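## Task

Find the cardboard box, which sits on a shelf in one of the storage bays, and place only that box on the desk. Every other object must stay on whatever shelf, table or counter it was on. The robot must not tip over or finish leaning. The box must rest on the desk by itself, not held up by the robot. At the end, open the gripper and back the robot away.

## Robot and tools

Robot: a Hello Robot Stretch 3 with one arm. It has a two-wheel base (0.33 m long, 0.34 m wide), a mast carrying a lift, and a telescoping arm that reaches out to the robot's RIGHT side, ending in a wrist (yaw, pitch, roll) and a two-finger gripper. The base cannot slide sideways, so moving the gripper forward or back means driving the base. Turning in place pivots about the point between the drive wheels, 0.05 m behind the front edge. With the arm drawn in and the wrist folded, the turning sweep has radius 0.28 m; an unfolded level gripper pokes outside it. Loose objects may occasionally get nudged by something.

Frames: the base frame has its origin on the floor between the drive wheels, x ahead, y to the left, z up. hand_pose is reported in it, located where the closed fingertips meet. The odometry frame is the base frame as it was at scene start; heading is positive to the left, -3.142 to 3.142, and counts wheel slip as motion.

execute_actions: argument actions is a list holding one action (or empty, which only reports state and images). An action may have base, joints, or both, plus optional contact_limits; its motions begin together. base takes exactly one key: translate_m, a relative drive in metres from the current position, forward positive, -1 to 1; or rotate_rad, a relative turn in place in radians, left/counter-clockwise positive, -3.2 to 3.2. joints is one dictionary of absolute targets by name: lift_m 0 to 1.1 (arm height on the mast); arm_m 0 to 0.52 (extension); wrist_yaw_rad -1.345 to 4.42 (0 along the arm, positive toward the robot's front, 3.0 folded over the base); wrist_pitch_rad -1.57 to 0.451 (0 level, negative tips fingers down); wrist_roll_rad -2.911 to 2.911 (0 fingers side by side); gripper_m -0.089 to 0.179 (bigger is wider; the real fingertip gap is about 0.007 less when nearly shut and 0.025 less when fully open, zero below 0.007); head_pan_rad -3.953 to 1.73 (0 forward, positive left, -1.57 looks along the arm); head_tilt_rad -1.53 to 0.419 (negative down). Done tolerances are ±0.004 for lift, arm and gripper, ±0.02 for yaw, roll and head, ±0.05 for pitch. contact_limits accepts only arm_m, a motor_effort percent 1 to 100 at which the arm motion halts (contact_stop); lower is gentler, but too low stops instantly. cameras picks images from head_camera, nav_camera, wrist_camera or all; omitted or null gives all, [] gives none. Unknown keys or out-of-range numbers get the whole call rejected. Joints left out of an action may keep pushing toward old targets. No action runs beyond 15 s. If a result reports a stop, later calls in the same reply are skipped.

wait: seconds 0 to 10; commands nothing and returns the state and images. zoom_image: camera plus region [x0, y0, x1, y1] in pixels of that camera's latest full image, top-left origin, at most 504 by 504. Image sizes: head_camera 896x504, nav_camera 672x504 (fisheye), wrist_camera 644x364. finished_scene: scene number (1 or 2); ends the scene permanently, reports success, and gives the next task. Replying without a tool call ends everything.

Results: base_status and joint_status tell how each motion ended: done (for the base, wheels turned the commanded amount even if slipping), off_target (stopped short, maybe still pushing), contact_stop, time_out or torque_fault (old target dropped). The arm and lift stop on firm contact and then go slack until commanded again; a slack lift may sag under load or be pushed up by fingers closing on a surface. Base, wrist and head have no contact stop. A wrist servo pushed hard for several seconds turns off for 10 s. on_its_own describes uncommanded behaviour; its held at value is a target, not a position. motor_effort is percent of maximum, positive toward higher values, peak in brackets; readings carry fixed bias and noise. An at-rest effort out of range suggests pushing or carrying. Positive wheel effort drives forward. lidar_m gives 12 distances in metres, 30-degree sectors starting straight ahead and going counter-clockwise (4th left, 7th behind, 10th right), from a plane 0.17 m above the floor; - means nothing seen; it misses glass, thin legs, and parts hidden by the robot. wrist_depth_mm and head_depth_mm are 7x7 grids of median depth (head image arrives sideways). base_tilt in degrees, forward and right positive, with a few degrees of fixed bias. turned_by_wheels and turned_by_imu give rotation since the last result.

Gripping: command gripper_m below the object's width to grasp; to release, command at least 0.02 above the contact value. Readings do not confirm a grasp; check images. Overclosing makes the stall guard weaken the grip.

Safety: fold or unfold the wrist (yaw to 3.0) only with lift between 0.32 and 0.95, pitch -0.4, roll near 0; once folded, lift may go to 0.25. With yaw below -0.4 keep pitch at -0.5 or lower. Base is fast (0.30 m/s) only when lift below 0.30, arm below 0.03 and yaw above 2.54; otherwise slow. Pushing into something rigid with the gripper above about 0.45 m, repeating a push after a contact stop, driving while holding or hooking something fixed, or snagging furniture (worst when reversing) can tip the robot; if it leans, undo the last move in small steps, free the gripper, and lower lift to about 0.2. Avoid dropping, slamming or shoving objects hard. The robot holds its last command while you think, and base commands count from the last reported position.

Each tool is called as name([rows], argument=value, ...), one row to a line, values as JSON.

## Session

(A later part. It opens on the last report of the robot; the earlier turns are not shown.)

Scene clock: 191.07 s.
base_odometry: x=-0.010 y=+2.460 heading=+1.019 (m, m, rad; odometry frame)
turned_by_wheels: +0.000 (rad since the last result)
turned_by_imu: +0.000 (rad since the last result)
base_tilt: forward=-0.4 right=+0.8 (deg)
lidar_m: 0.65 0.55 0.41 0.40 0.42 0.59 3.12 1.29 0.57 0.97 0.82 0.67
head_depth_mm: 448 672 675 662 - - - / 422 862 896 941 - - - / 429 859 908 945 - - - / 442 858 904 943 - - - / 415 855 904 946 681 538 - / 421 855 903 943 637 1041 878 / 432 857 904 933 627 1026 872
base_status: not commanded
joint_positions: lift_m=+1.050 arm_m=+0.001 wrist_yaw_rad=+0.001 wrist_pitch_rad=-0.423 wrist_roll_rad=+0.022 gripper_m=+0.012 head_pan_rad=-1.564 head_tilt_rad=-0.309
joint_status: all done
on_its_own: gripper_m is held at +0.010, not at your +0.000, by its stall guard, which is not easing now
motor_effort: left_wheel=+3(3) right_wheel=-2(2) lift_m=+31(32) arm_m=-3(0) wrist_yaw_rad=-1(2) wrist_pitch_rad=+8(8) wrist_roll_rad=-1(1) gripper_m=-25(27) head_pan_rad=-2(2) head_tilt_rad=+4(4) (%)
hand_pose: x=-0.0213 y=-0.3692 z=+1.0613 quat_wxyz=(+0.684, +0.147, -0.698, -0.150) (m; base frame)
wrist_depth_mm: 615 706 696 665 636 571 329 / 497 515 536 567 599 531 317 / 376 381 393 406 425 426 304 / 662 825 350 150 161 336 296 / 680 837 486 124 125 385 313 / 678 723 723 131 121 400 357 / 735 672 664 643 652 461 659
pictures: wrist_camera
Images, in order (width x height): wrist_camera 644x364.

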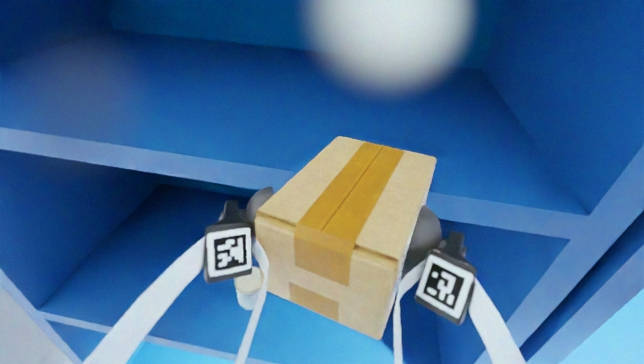

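Held. Fold and leave.

execute_actions([
  {"joints":{"wrist_yaw_rad":3.0,"lift_m":0.9}},
], cameras=[])

execute_actions([
  {"base":{"translate_m":-1.0},"joints":{"lift_m":0.28}},
], cameras=[])

execute_actions([
  {"base":{"translate_m":-0.75}},
], cameras=[])

execute_actions([
  {"base":{"rotate_rad":1.57},"joints":{"head_pan_rad":0}},
], cameras=["nav_camera"])

Scene clock: 208.17 s.
base_odometry: x=-0.010 y=+2.460 heading=+1.019 (m, m, rad; odometry frame)
turned_by_wheels: +0.000 (rad since the last result)
turned_by_imu: -0.001 (rad since the last result)
base_tilt: forward=-0.2 right=+0.8 (deg)
lidar_m: 0.65 0.55 0.41 0.40 0.42 0.59 3.12 1.28 0.57 0.97 0.82 0.67
head_depth_mm: 449 674 676 653 612 569 618 / 421 860 896 928 678 734 814 / 429 854 906 950 666 1083 883 / 443 855 909 948 658 1073 866 / 414 855 906 943 647 1052 891 / 421 851 903 941 637 1044 879 / 432 856 900 933 627 1033 873
base_status: not commanded
joint_positions: lift_m=+0.900 arm_m=+0.000 wrist_yaw_rad=+2.998 wrist_pitch_rad=-0.423 wrist_roll_rad=+0.022 gripper_m=+0.012 head_pan_rad=-1.564 head_tilt_rad=-0.309
joint_status: all done
on_its_own: gripper_m is held at +0.010, not at your +0.000, by its stall guard, which is not easing now
motor_effort: left_wheel=+3(3) right_wheel=-2(2) lift_m=+22(31) arm_m=-2(2) wrist_yaw_rad=+3(5) wrist_pitch_rad=+7(8) wrist_roll_rad=-1(1) gripper_m=-25(25) head_pan_rad=-2(2) head_tilt_rad=+4(4) (%)
hand_pose: x=+0.0109 y=+0.0760 z=+0.9117 quat_wxyz=(+0.199, +0.707, +0.096, +0.671) (m; base frame)
wrist_depth_mm: 414 418 404 406 406 398 393 / 457 464 444 445 442 436 434 / 508 521 507 483 491 484 484 / 578 565 - 150 161 548 539 / 658 661 133 124 125 621 613 / 776 765 792 131 121 718 687 / 945 910 913 884 880 853 725
pictures: none
No camera images: the call's "cameras" was empty. Leave "cameras" out to get every camera's image.

Scene clock: 217.00 s.
base_odometry: x=-0.534 y=+1.608 heading=+1.019 (m, m, rad; odometry frame)
turned_by_wheels: +0.000 (rad since the last result)
turned_by_imu: -0.001 (rad since the last result)
base_tilt: forward=-0.1 right=+0.8 (deg)
lidar_m: 1.49 0.60 0.45 0.44 0.46 1.82 2.11 2.21 0.51 0.79 0.91 0.82
head_depth_mm: 398 517 501 484 487 518 1453 / 380 708 733 695 617 543 605 / 388 822 871 917 669 545 875 / 397 822 867 907 657 537 898 / 410 820 863 906 584 529 888 / 421 820 863 902 633 1003 881 / 432 817 867 905 626 996 873
base_status: done
joint_positions: lift_m=+0.280 arm_m=+0.000 wrist_yaw_rad=+2.998 wrist_pitch_rad=-0.424 wrist_roll_rad=+0.022 gripper_m=+0.012 head_pan_rad=-1.564 head_tilt_rad=-0.309
joint_status: all done
on_its_own: gripper_m is held at +0.010, not at your +0.000, by its stall guard, which is not easing now
motor_effort: left_wheel=+2(5) right_wheel=-2(8) lift_m=+23(22) arm_m=-3(2) wrist_yaw_rad=+2(3) wrist_pitch_rad=+8(8) wrist_roll_rad=-1(1) gripper_m=-25(25) head_pan_rad=-2(2) head_tilt_rad=+4(4) (%)
hand_pose: x=+0.0107 y=+0.0760 z=+0.2916 quat_wxyz=(+0.199, +0.707, +0.097, +0.671) (m; base frame)
wrist_depth_mm: - - 441 442 440 432 431 / - - 487 485 478 479 472 / 788 817 548 527 526 531 521 / 646 652 - 150 161 595 588 / 531 545 133 124 125 593 610 / 468 - - 131 121 503 512 / - - - - 414 433 435
pictures: none
No camera images: the call's "cameras" was empty. Leave "cameras" out to get every camera's image.

Scene clock: 221.27 s.
base_odometry: x=-0.926 y=+0.969 heading=+1.020 (m, m, rad; odometry frame)
turned_by_wheels: +0.000 (rad since the last result)
turned_by_imu: +0.000 (rad since the last result)
base_tilt: forward=-0.2 right=+0.9 (deg)
lidar_m: 1.58 0.72 0.80 2.02 1.22 1.21 1.36 1.43 1.99 1.90 0.74 0.70
head_depth_mm: 1975 2090 2201 2316 2442 2018 1550 / 1952 2078 2189 2327 2440 1977 1533 / 1969 2082 2210 2338 2419 1953 1534 / 1961 2075 2207 2321 2431 1937 1498 / 1972 2045 2191 2309 2421 1921 1494 / 1952 2072 2181 2309 2388 1904 1489 / 1668 1785 1949 2045 2154 1884 1475
base_status: done
joint_positions: lift_m=+0.280 arm_m=+0.000 wrist_yaw_rad=+2.998 wrist_pitch_rad=-0.424 wrist_roll_rad=+0.022 gripper_m=+0.012 head_pan_rad=-1.564 head_tilt_rad=-0.309
joint_status: not commanded
on_its_own: gripper_m is held at +0.010, not at your +0.000, by its stall guard, which is not easing now
motor_effort: left_wheel=+3(6) right_wheel=-2(6) lift_m=+22(22) arm_m=-2(2) wrist_yaw_rad=+3(3) wrist_pitch_rad=+8(8) wrist_roll_rad=-1(1) gripper_m=-25(26) head_pan_rad=-2(3) head_tilt_rad=+4(4) (%)
hand_pose: x=+0.0107 y=+0.0760 z=+0.2916 quat_wxyz=(+0.199, +0.707, +0.097, +0.672) (m; base frame)
wrist_depth_mm: - - - - - - 648 / - - - - - - 637 / 813 815 881 899 935 878 621 / 646 652 - 150 161 745 662 / 529 546 133 124 125 597 614 / 462 - - 131 121 500 511 / - - - - 419 432 441
pictures: none
No camera images: the call's "cameras" was empty. Leave "cameras" out to get every camera's image.

Scene clock: 223.53 s.
base_odometry: x=-0.927 y=+0.969 heading=+2.589 (m, m, rad; odometry frame)
turned_by_wheels: +1.570 (rad since the last result)
turned_by_imu: +1.574 (rad since the last result)
base_tilt: forward=-0.2 right=+0.8 (deg)
lidar_m: 2.02 1.23 1.21 1.36 1.42 1.97 1.90 0.74 0.70 1.62 0.72 0.80
head_depth_mm: 2170 2271 2416 2545 2620 2002 1564 / 2133 2270 2401 2518 2627 1994 1545 / 2141 2233 2368 2516 2603 1977 1526 / 2145 2255 2357 2467 2203 1950 1512 / 2125 2225 2347 2472 2184 1927 1494 / 2120 2223 2336 2506 2618 1887 1494 / 2121 2212 2341 2490 2567 1878 1472
base_status: done
joint_positions: lift_m=+0.280 arm_m=+0.000 wrist_yaw_rad=+2.998 wrist_pitch_rad=-0.424 wrist_roll_rad=+0.022 gripper_m=+0.012 head_pan_rad=-0.007 head_tilt_rad=-0.309
joint_status: all done
on_its_own: gripper_m is held at +0.010, not at your +0.000, by its stall guard, which is not easing now
motor_effort: left_wheel=-1(5) right_wheel=+3(10) lift_m=+22(22) arm_m=-3(2) wrist_yaw_rad=+3(3) wrist_pitch_rad=+8(8) wrist_roll_rad=-1(1) gripper_m=-25(25) head_pan_rad=+2(26) head_tilt_rad=+3(4) (%)
hand_pose: x=+0.0107 y=+0.0759 z=+0.2916 quat_wxyz=(+0.199, +0.707, +0.097, +0.672) (m; base frame)
wrist_depth_mm: - - - - - - - / - - - - - - - / 812 833 885 879 904 991 978 / 636 668 - 150 161 732 744 / 530 542 133 124 125 599 613 / 463 - - 131 121 505 512 / - - - - 417 429 444
pictures: nav_camera (sideways: a quarter turn counterclockwise sets it upright)
Images, in order (width x height): nav_camera 672x504.

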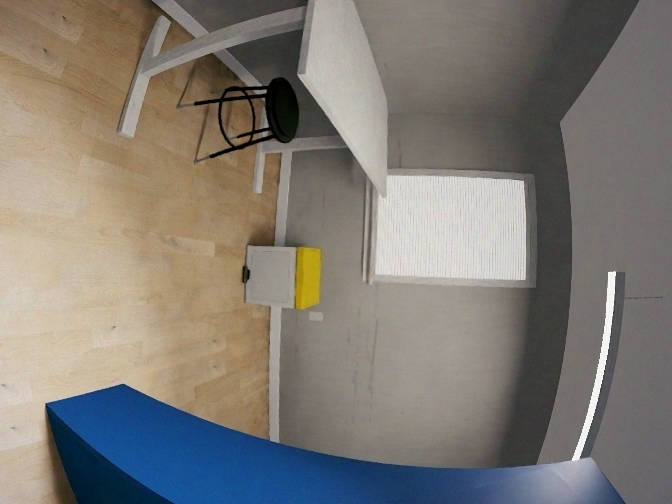

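execute_actions([
  {"base":{"rotate_rad":0.3}},
], cameras=[])

execute_actions([
  {"base":{"translate_m":1.0}},
], cameras=[])

execute_actions([
  {"base":{"rotate_rad":2.84},"joints":{"head_pan_rad":-1.57}},
], cameras=["nav_camera"])

Scene clock: 236.87 s.
base_odometry: x=-0.927 y=+0.969 heading=+2.889 (m, m, rad; odometry frame)
turned_by_wheels: +0.300 (rad since the last result)
turned_by_imu: +0.300 (rad since the last result)
base_tilt: forward=-0.2 right=+0.9 (deg)
lidar_m: 2.03 1.21 1.36 1.37 1.65 2.29 0.96 0.70 1.49 0.84 0.71 2.02
head_depth_mm: 2042 2131 2259 2378 2420 1999 1550 / 2120 2217 2321 2420 2129 1994 1548 / 2173 2255 2377 2502 2544 1964 1523 / 2201 2341 2447 2600 2667 1952 1498 / 2272 2422 2487 2655 2634 1934 1507 / 2334 2466 2572 1578 2208 1814 1493 / 2103 2168 2208 1228 1863 1740 1478
base_status: done
joint_positions: lift_m=+0.280 arm_m=+0.000 wrist_yaw_rad=+2.998 wrist_pitch_rad=-0.424 wrist_roll_rad=+0.022 gripper_m=+0.012 head_pan_rad=-0.007 head_tilt_rad=-0.309
joint_status: not commanded
on_its_own: gripper_m is held at +0.010, not at your +0.000, by its stall guard, which is not easing now
motor_effort: left_wheel=-1(5) right_wheel=+2(8) lift_m=+22(22) arm_m=-2(3) wrist_yaw_rad=+2(2) wrist_pitch_rad=+8(8) wrist_roll_rad=-1(1) gripper_m=-25(26) head_pan_rad=+2(2) head_tilt_rad=+3(4) (%)
hand_pose: x=+0.0107 y=+0.0759 z=+0.2916 quat_wxyz=(+0.199, +0.707, +0.097, +0.672) (m; base frame)
wrist_depth_mm: - - - - - - - / - - - - - - - / 793 823 874 895 940 954 980 / 635 650 - 150 161 733 753 / 531 548 133 124 126 600 609 / 466 - - 131 121 502 507 / - - - - 415 428 438
pictures: none
No camera images: the call's "cameras" was empty. Leave "cameras" out to get every camera's image.

Scene clock: 241.97 s.
base_odometry: x=-1.895 y=+1.219 heading=+2.889 (m, m, rad; odometry frame)
turned_by_wheels: +0.000 (rad since the last result)
turned_by_imu: -0.002 (rad since the last result)
base_tilt: forward=-0.2 right=+0.8 (deg)
lidar_m: 1.25 0.52 0.57 0.57 1.25 2.38 1.64 0.97 0.87 2.74 1.21 1.08
head_depth_mm: 1247 1311 1382 1446 1523 1332 1189 / 1286 1349 1413 1478 1583 1651 1493 / 1323 1377 1453 1522 1623 1719 1527 / 1359 1416 1495 1526 1667 1769 1511 / 1390 1460 1547 1194 822 1802 1461 / 1434 1521 1597 1158 720 593 1450 / 1465 1560 1639 1135 709 514 1383
base_status: done
joint_positions: lift_m=+0.280 arm_m=+0.000 wrist_yaw_rad=+2.999 wrist_pitch_rad=-0.424 wrist_roll_rad=+0.022 gripper_m=+0.012 head_pan_rad=-0.007 head_tilt_rad=-0.309
joint_status: not commanded
on_its_own: gripper_m is held at +0.010, not at your +0.000, by its stall guard, which is not easing now
motor_effort: left_wheel=+0(3) right_wheel=+2(8) lift_m=+22(22) arm_m=-3(2) wrist_yaw_rad=+2(2) wrist_pitch_rad=+8(8) wrist_roll_rad=-1(1) gripper_m=-26(25) head_pan_rad=+2(2) head_tilt_rad=+4(4) (%)
hand_pose: x=+0.0106 y=+0.0759 z=+0.2916 quat_wxyz=(+0.199, +0.707, +0.097, +0.672) (m; base frame)
wrist_depth_mm: - - - - 941 881 831 / - - - - - 958 859 / 818 805 881 839 920 944 892 / 634 654 - 150 161 715 755 / 528 543 133 124 125 596 606 / 461 - - 131 121 507 513 / - - - - 415 432 442
pictures: none
No camera images: the call's "cameras" was empty. Leave "cameras" out to get every camera's image.

Scene clock: 244.87 s.
base_odometry: x=-1.895 y=+1.219 heading=-0.554 (m, m, rad; odometry frame)
turned_by_wheels: +2.840 (rad since the last result)
turned_by_imu: +2.850 (rad since the last result)
base_tilt: forward=-0.4 right=+0.8 (deg)
lidar_m: 3.06 1.64 0.89 0.87 2.12 1.11 1.08 0.52 0.57 0.57 1.08 1.51
head_depth_mm: 877 926 980 1038 776 551 425 / 874 923 974 1029 766 546 422 / 871 923 973 1024 756 538 419 / 870 918 969 1019 742 533 415 / 869 918 970 1012 730 528 411 / 868 912 963 1009 718 520 407 / 868 909 963 1013 709 514 404
base_status: done
joint_positions: lift_m=+0.280 arm_m=+0.001 wrist_yaw_rad=+2.999 wrist_pitch_rad=-0.424 wrist_roll_rad=+0.022 gripper_m=+0.012 head_pan_rad=-1.563 head_tilt_rad=-0.309
joint_status: all done
on_its_own: gripper_m is held at +0.010, not at your +0.000, by its stall guard, which is not easing now
motor_effort: left_wheel=-1(6) right_wheel=+3(10) lift_m=+22(22) arm_m=-3(3) wrist_yaw_rad=+3(1) wrist_pitch_rad=+8(8) wrist_roll_rad=-1(1) gripper_m=-25(26) head_pan_rad=-2(25) head_tilt_rad=+3(3) (%)
hand_pose: x=+0.0106 y=+0.0759 z=+0.2916 quat_wxyz=(+0.199, +0.707, +0.097, +0.672) (m; base frame)
wrist_depth_mm: - - - - 837 864 - / - - - - 928 - - / 798 836 880 893 931 968 998 / 634 652 - 150 161 735 749 / 532 547 133 125 125 588 612 / 466 - - 131 121 502 514 / - - - - 416 430 441
pictures: nav_camera (sideways: a quarter turn counterclockwise sets it upright)
Images, in order (width x height): nav_camera 672x504.

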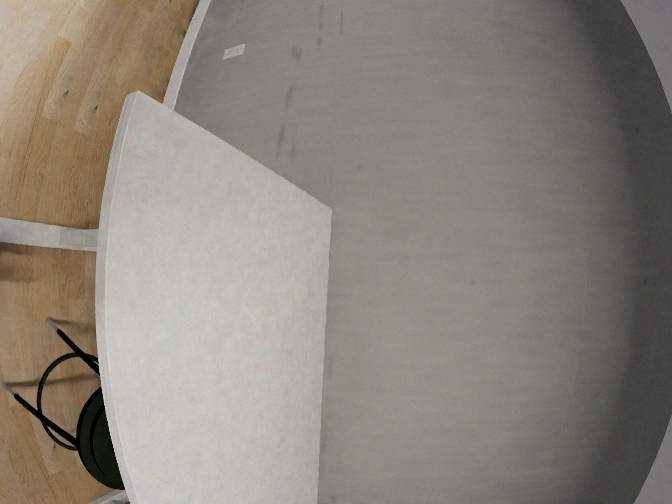

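Back up a little for margin, then place as before.

execute_actions([
  {"base":{"translate_m":-0.2},"joints":{"lift_m":0.93}},
], cameras=[])

execute_actions([
  {"joints":{"wrist_yaw_rad":0.8}},
], cameras=[])

execute_actions([
  {"joints":{"wrist_yaw_rad":0,"lift_m":1.1}},
], cameras=[])

execute_actions([
  {"joints":{"arm_m":0.3}},
], cameras=[])

execute_actions([
  {"joints":{"lift_m":1.0}},
], cameras=["wrist_camera"])

Scene clock: 261.97 s.
base_odometry: x=-2.065 y=+1.324 heading=-0.554 (m, m, rad; odometry frame)
turned_by_wheels: +0.000 (rad since the last result)
turned_by_imu: -0.001 (rad since the last result)
base_tilt: forward=-0.2 right=+0.8 (deg)
lidar_m: 3.11 1.82 0.90 1.76 1.84 0.90 0.88 1.08 0.37 0.52 0.63 1.50
head_depth_mm: 872 917 974 1033 778 549 426 / 868 919 970 1018 767 544 429 / 871 914 967 1020 756 538 418 / 866 916 963 1015 742 532 415 / 862 913 964 1012 733 528 411 / 863 910 964 1012 719 520 407 / 862 907 955 998 707 515 404
base_status: done
joint_positions: lift_m=+0.930 arm_m=+0.001 wrist_yaw_rad=+2.999 wrist_pitch_rad=-0.424 wrist_roll_rad=+0.022 gripper_m=+0.012 head_pan_rad=-1.563 head_tilt_rad=-0.309
joint_status: all done
on_its_own: gripper_m is held at +0.010, not at your +0.000, by its stall guard, which is not easing now
motor_effort: left_wheel=-1(6) right_wheel=+3(6) lift_m=+31(31) arm_m=-3(3) wrist_yaw_rad=+2(2) wrist_pitch_rad=+8(8) wrist_roll_rad=-1(1) gripper_m=-26(25) head_pan_rad=-2(3) head_tilt_rad=+4(4) (%)
hand_pose: x=+0.0106 y=+0.0759 z=+0.9411 quat_wxyz=(+0.199, +0.707, +0.097, +0.672) (m; base frame)
wrist_depth_mm: - - - - 873 830 - / - - - - 958 908 - / - - - - - - - / - - - 150 161 - - / - - 132 125 125 - - / - - - 131 121 - - / - - - - - - -
pictures: none
No camera images: the call's "cameras" was empty. Leave "cameras" out to get every camera's image.

Scene clock: 266.53 s.
base_odometry: x=-2.065 y=+1.324 heading=-0.554 (m, m, rad; odometry frame)
turned_by_wheels: +0.000 (rad since the last result)
turned_by_imu: +0.489 (rad since the last result)
base_tilt: forward=-0.2 right=+0.9 (deg)
lidar_m: 1.75 0.89 0.87 2.01 0.98 0.95 1.14 0.43 0.55 0.62 1.48 3.37
head_depth_mm: 874 910 947 991 787 555 429 / 915 955 999 1037 777 550 431 / 957 1001 1049 1083 761 542 421 / 1003 1053 1099 1159 753 536 418 / 1058 1109 1168 1230 743 531 414 / 1112 1177 1231 1310 1370 526 410 / 1175 1244 1314 1394 1483 518 407
base_status: not commanded
joint_positions: lift_m=+0.930 arm_m=+0.000 wrist_yaw_rad=+0.873 wrist_pitch_rad=-0.442 wrist_roll_rad=+0.020 gripper_m=+0.012 head_pan_rad=-1.565 head_tilt_rad=-0.304
joint_status: wrist_yaw_rad off_target (ended at +0.873, target +0.800)
on_its_own: wrist_yaw_rad is held at +0.860, not at your +0.800, by its stall guard, which is not easing now; gripper_m is held at +0.010, not at your +0.000, by its stall guard, which is not easing now; wrist_yaw_rad is at rest, and its effort (-13) is outside its rest range (-12 to +12)
motor_effort: left_wheel=+2(36) right_wheel=-2(66) lift_m=+27(32) arm_m=+1(3) wrist_yaw_rad=-13(100) wrist_pitch_rad=+14(23) wrist_roll_rad=+0(1) gripper_m=-26(38) head_pan_rad=-2(3) head_tilt_rad=+1(4) (%)
hand_pose: x=+0.1481 y=-0.2875 z=+0.9373 quat_wxyz=(+0.686, +0.434, -0.566, +0.147) (m; base frame)
wrist_depth_mm: - - - - - - 954 / - - - - - - 962 / - - - - 249 239 250 / - - - 151 171 188 192 / - - 135 124 128 153 156 / - - - 132 122 131 132 / - - - - - 117 114
pictures: none
No camera images: the call's "cameras" was empty. Leave "cameras" out to get every camera's image.

Scene clock: 271.43 s.
base_odometry: x=-2.065 y=+1.324 heading=-0.554 (m, m, rad; odometry frame)
turned_by_wheels: +0.000 (rad since the last result)
turned_by_imu: +0.003 (rad since the last result)
base_tilt: forward=-0.2 right=+0.8 (deg)
lidar_m: 1.75 0.89 0.87 2.00 0.99 0.95 0.74 0.43 0.55 0.62 1.48 3.36
head_depth_mm: 874 917 - - - - - / 915 951 - - - - - / 958 999 - - - - - / 1011 1052 - - - - - / 1058 1113 1168 1244 1271 509 412 / 1118 1180 1244 1315 1376 525 381 / 1179 1245 1318 1403 1487 520 369
base_status: not commanded
joint_positions: lift_m=+1.100 arm_m=+0.000 wrist_yaw_rad=+0.002 wrist_pitch_rad=-0.414 wrist_roll_rad=+0.025 gripper_m=+0.010 head_pan_rad=-1.565 head_tilt_rad=-0.304
joint_status: all done
on_its_own: gripper_m is held at +0.010, not at your +0.000, by its stall guard, which is not easing now
motor_effort: left_wheel=+1(11) right_wheel=+1(19) lift_m=+31(33) arm_m=+0(0) wrist_yaw_rad=-2(100) wrist_pitch_rad=+5(31) wrist_roll_rad=-2(11) gripper_m=-1(39) head_pan_rad=-2(1) head_tilt_rad=+1(2) (%)
hand_pose: x=-0.0212 y=-0.3701 z=+1.1133 quat_wxyz=(+0.684, +0.144, -0.700, -0.147) (m; base frame)
wrist_depth_mm: - - - 956 792 662 588 / - - - - 839 716 622 / - - - - 631 667 647 / - - - 479 492 506 523 / - - 384 - 401 410 423 / - 320 316 320 338 342 351 / - 225 234 287 291 296 302
pictures: none
No camera images: the call's "cameras" was empty. Leave "cameras" out to get every camera's image.

Scene clock: 274.87 s.
base_odometry: x=-2.065 y=+1.324 heading=-0.554 (m, m, rad; odometry frame)
turned_by_wheels: +0.000 (rad since the last result)
turned_by_imu: -0.001 (rad since the last result)
base_tilt: forward=-0.2 right=+0.9 (deg)
lidar_m: 1.75 0.89 0.87 2.00 0.98 0.95 0.74 0.43 0.55 0.62 1.48 3.36
head_depth_mm: 873 904 - 987 787 555 428 / 912 951 1007 1038 775 549 424 / 960 993 - 1086 764 543 420 / 1003 1051 - - 749 536 417 / 1056 1109 1170 1230 743 531 413 / 1119 1172 1237 1315 1390 524 380 / 1187 1241 1320 1392 1489 519 369
base_status: not commanded
joint_positions: lift_m=+1.100 arm_m=+0.300 wrist_yaw_rad=+0.001 wrist_pitch_rad=-0.414 wrist_roll_rad=+0.024 gripper_m=+0.010 head_pan_rad=-1.565 head_tilt_rad=-0.304
joint_status: all done
on_its_own: gripper_m is held at +0.010, not at your +0.000, by its stall guard, which is not easing now
motor_effort: left_wheel=+2(1) right_wheel=+0(0) lift_m=+31(31) arm_m=+4(2) wrist_yaw_rad=-2(2) wrist_pitch_rad=+5(4) wrist_roll_rad=-2(2) gripper_m=+0(0) head_pan_rad=-2(2) head_tilt_rad=+2(1) (%)
hand_pose: x=-0.0213 y=-0.6696 z=+1.1133 quat_wxyz=(+0.684, +0.144, -0.700, -0.147) (m; base frame)
wrist_depth_mm: - - 818 642 532 455 398 / - - 904 712 571 487 423 / - - - 776 617 523 445 / - - - 852 513 508 473 / - - - - 404 411 416 / - - - 320 339 341 351 / - - - 287 290 294 299
pictures: none
No camera images: the call's "cameras" was empty. Leave "cameras" out to get every camera's image.

Scene clock: 276.60 s.
base_odometry: x=-2.065 y=+1.324 heading=-0.554 (m, m, rad; odometry frame)
turned_by_wheels: +0.000 (rad since the last result)
turned_by_imu: +0.000 (rad since the last result)
base_tilt: forward=-0.3 right=+0.8 (deg)
lidar_m: 1.75 0.88 0.87 2.00 0.98 0.95 0.74 0.43 0.55 0.62 1.48 3.35
head_depth_mm: 877 910 950 984 - 554 428 / 915 952 998 1024 698 549 424 / 959 998 1047 - 682 544 421 / 1005 1053 1100 - 645 537 418 / 1060 1108 1168 1236 738 530 413 / 1113 1178 1241 1307 1389 524 380 / 1185 1247 1321 1400 1492 518 369
base_status: not commanded
joint_positions: lift_m=+1.000 arm_m=+0.300 wrist_yaw_rad=+0.001 wrist_pitch_rad=-0.414 wrist_roll_rad=+0.024 gripper_m=+0.010 head_pan_rad=-1.565 head_tilt_rad=-0.304
joint_status: all done
on_its_own: gripper_m is held at +0.010, not at your +0.000, by its stall guard, which is not easing now
motor_effort: left_wheel=+1(1) right_wheel=+1(0) lift_m=+22(28) arm_m=+3(3) wrist_yaw_rad=+0(1) wrist_pitch_rad=+5(4) wrist_roll_rad=-2(2) gripper_m=+0(0) head_pan_rad=-2(2) head_tilt_rad=+2(1) (%)
hand_pose: x=-0.0213 y=-0.6696 z=+1.0137 quat_wxyz=(+0.684, +0.144, -0.700, -0.147) (m; base frame)
wrist_depth_mm: - - 800 642 538 456 398 / - - 894 695 575 487 421 / - - - 782 442 425 429 / - - - 827 315 324 334 / - - - - 258 263 268 / - - 207 206 218 220 225 / - 189 180 183 186 190 193
pictures: wrist_camera
Images, in order (width x height): wrist_camera 644x364.

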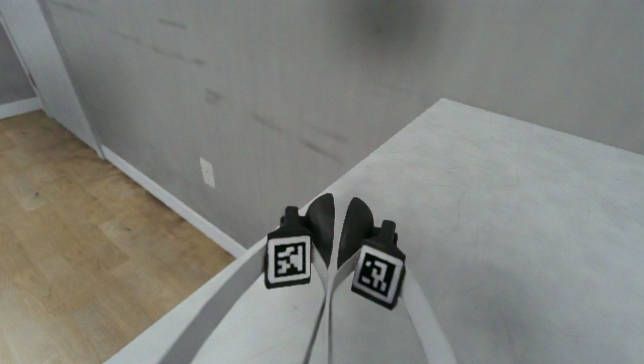

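Hit the desk and lost the box. Find it.

execute_actions([
  {"joints":{"lift_m":1.08,"arm_m":0,"head_pan_rad":-0.9,"head_tilt_rad":-1.0}},
], cameras=["nav_camera"])

Scene clock: 285.30 s.
base_odometry: x=-2.065 y=+1.324 heading=-0.554 (m, m, rad; odometry frame)
turned_by_wheels: +0.000 (rad since the last result)
turned_by_imu: -0.001 (rad since the last result)
base_tilt: forward=-0.2 right=+0.7 (deg)
lidar_m: 1.75 0.88 0.87 2.00 0.98 0.95 0.74 0.43 0.55 0.62 1.48 3.36
head_depth_mm: 1369 1438 401 414 1171 1241 1123 / 1588 1702 444 1516 1386 1233 1116 / 1890 2010 1684 1556 1374 1206 1119 / 2308 2092 1769 1544 1356 1210 1130 / 2498 2059 1749 1517 1340 1203 1107 / 2441 2021 1724 1509 1338 1191 1080 / 2443 1996 1695 1485 1310 1179 1066
base_status: not commanded
joint_positions: lift_m=+1.080 arm_m=+0.001 wrist_yaw_rad=+0.001 wrist_pitch_rad=-0.414 wrist_roll_rad=+0.023 gripper_m=+0.010 head_pan_rad=-0.907 head_tilt_rad=-0.988
joint_status: all done
on_its_own: gripper_m is held at +0.010, not at your +0.000, by its stall guard, which is not easing now
motor_effort: left_wheel=+2(1) right_wheel=+0(0) lift_m=+31(34) arm_m=-3(1) wrist_yaw_rad=+0(1) wrist_pitch_rad=+5(5) wrist_roll_rad=-1(2) gripper_m=+0(0) head_pan_rad=+2(25) head_tilt_rad=-4(30) (%)
hand_pose: x=-0.0213 y=-0.3703 z=+1.0933 quat_wxyz=(+0.684, +0.144, -0.700, -0.147) (m; base frame)
wrist_depth_mm: - - - 937 799 676 586 / - - - - 828 716 628 / - - - - 592 613 623 / - - - 448 460 470 482 / - - 355 - 374 380 394 / - 237 238 298 316 319 329 / - 207 228 266 270 275 280
pictures: nav_camera (sideways: a quarter turn counterclockwise sets it upright)
Images, in order (width x height): nav_camera 672x504.

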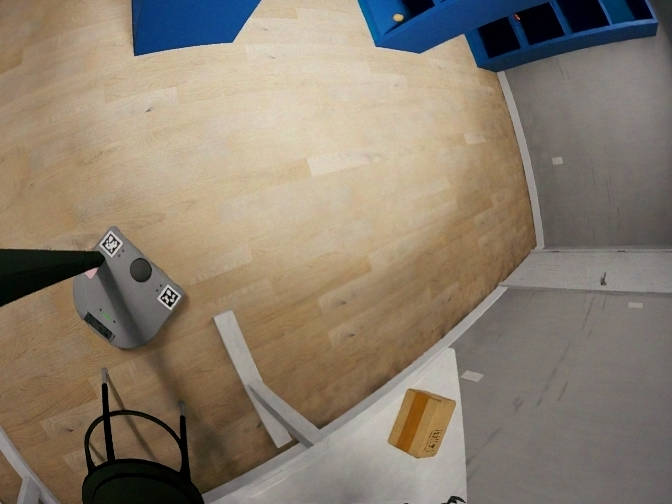

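The box landed on the desk.

finished_scene(scene=2)

The scene is finished: the task was done.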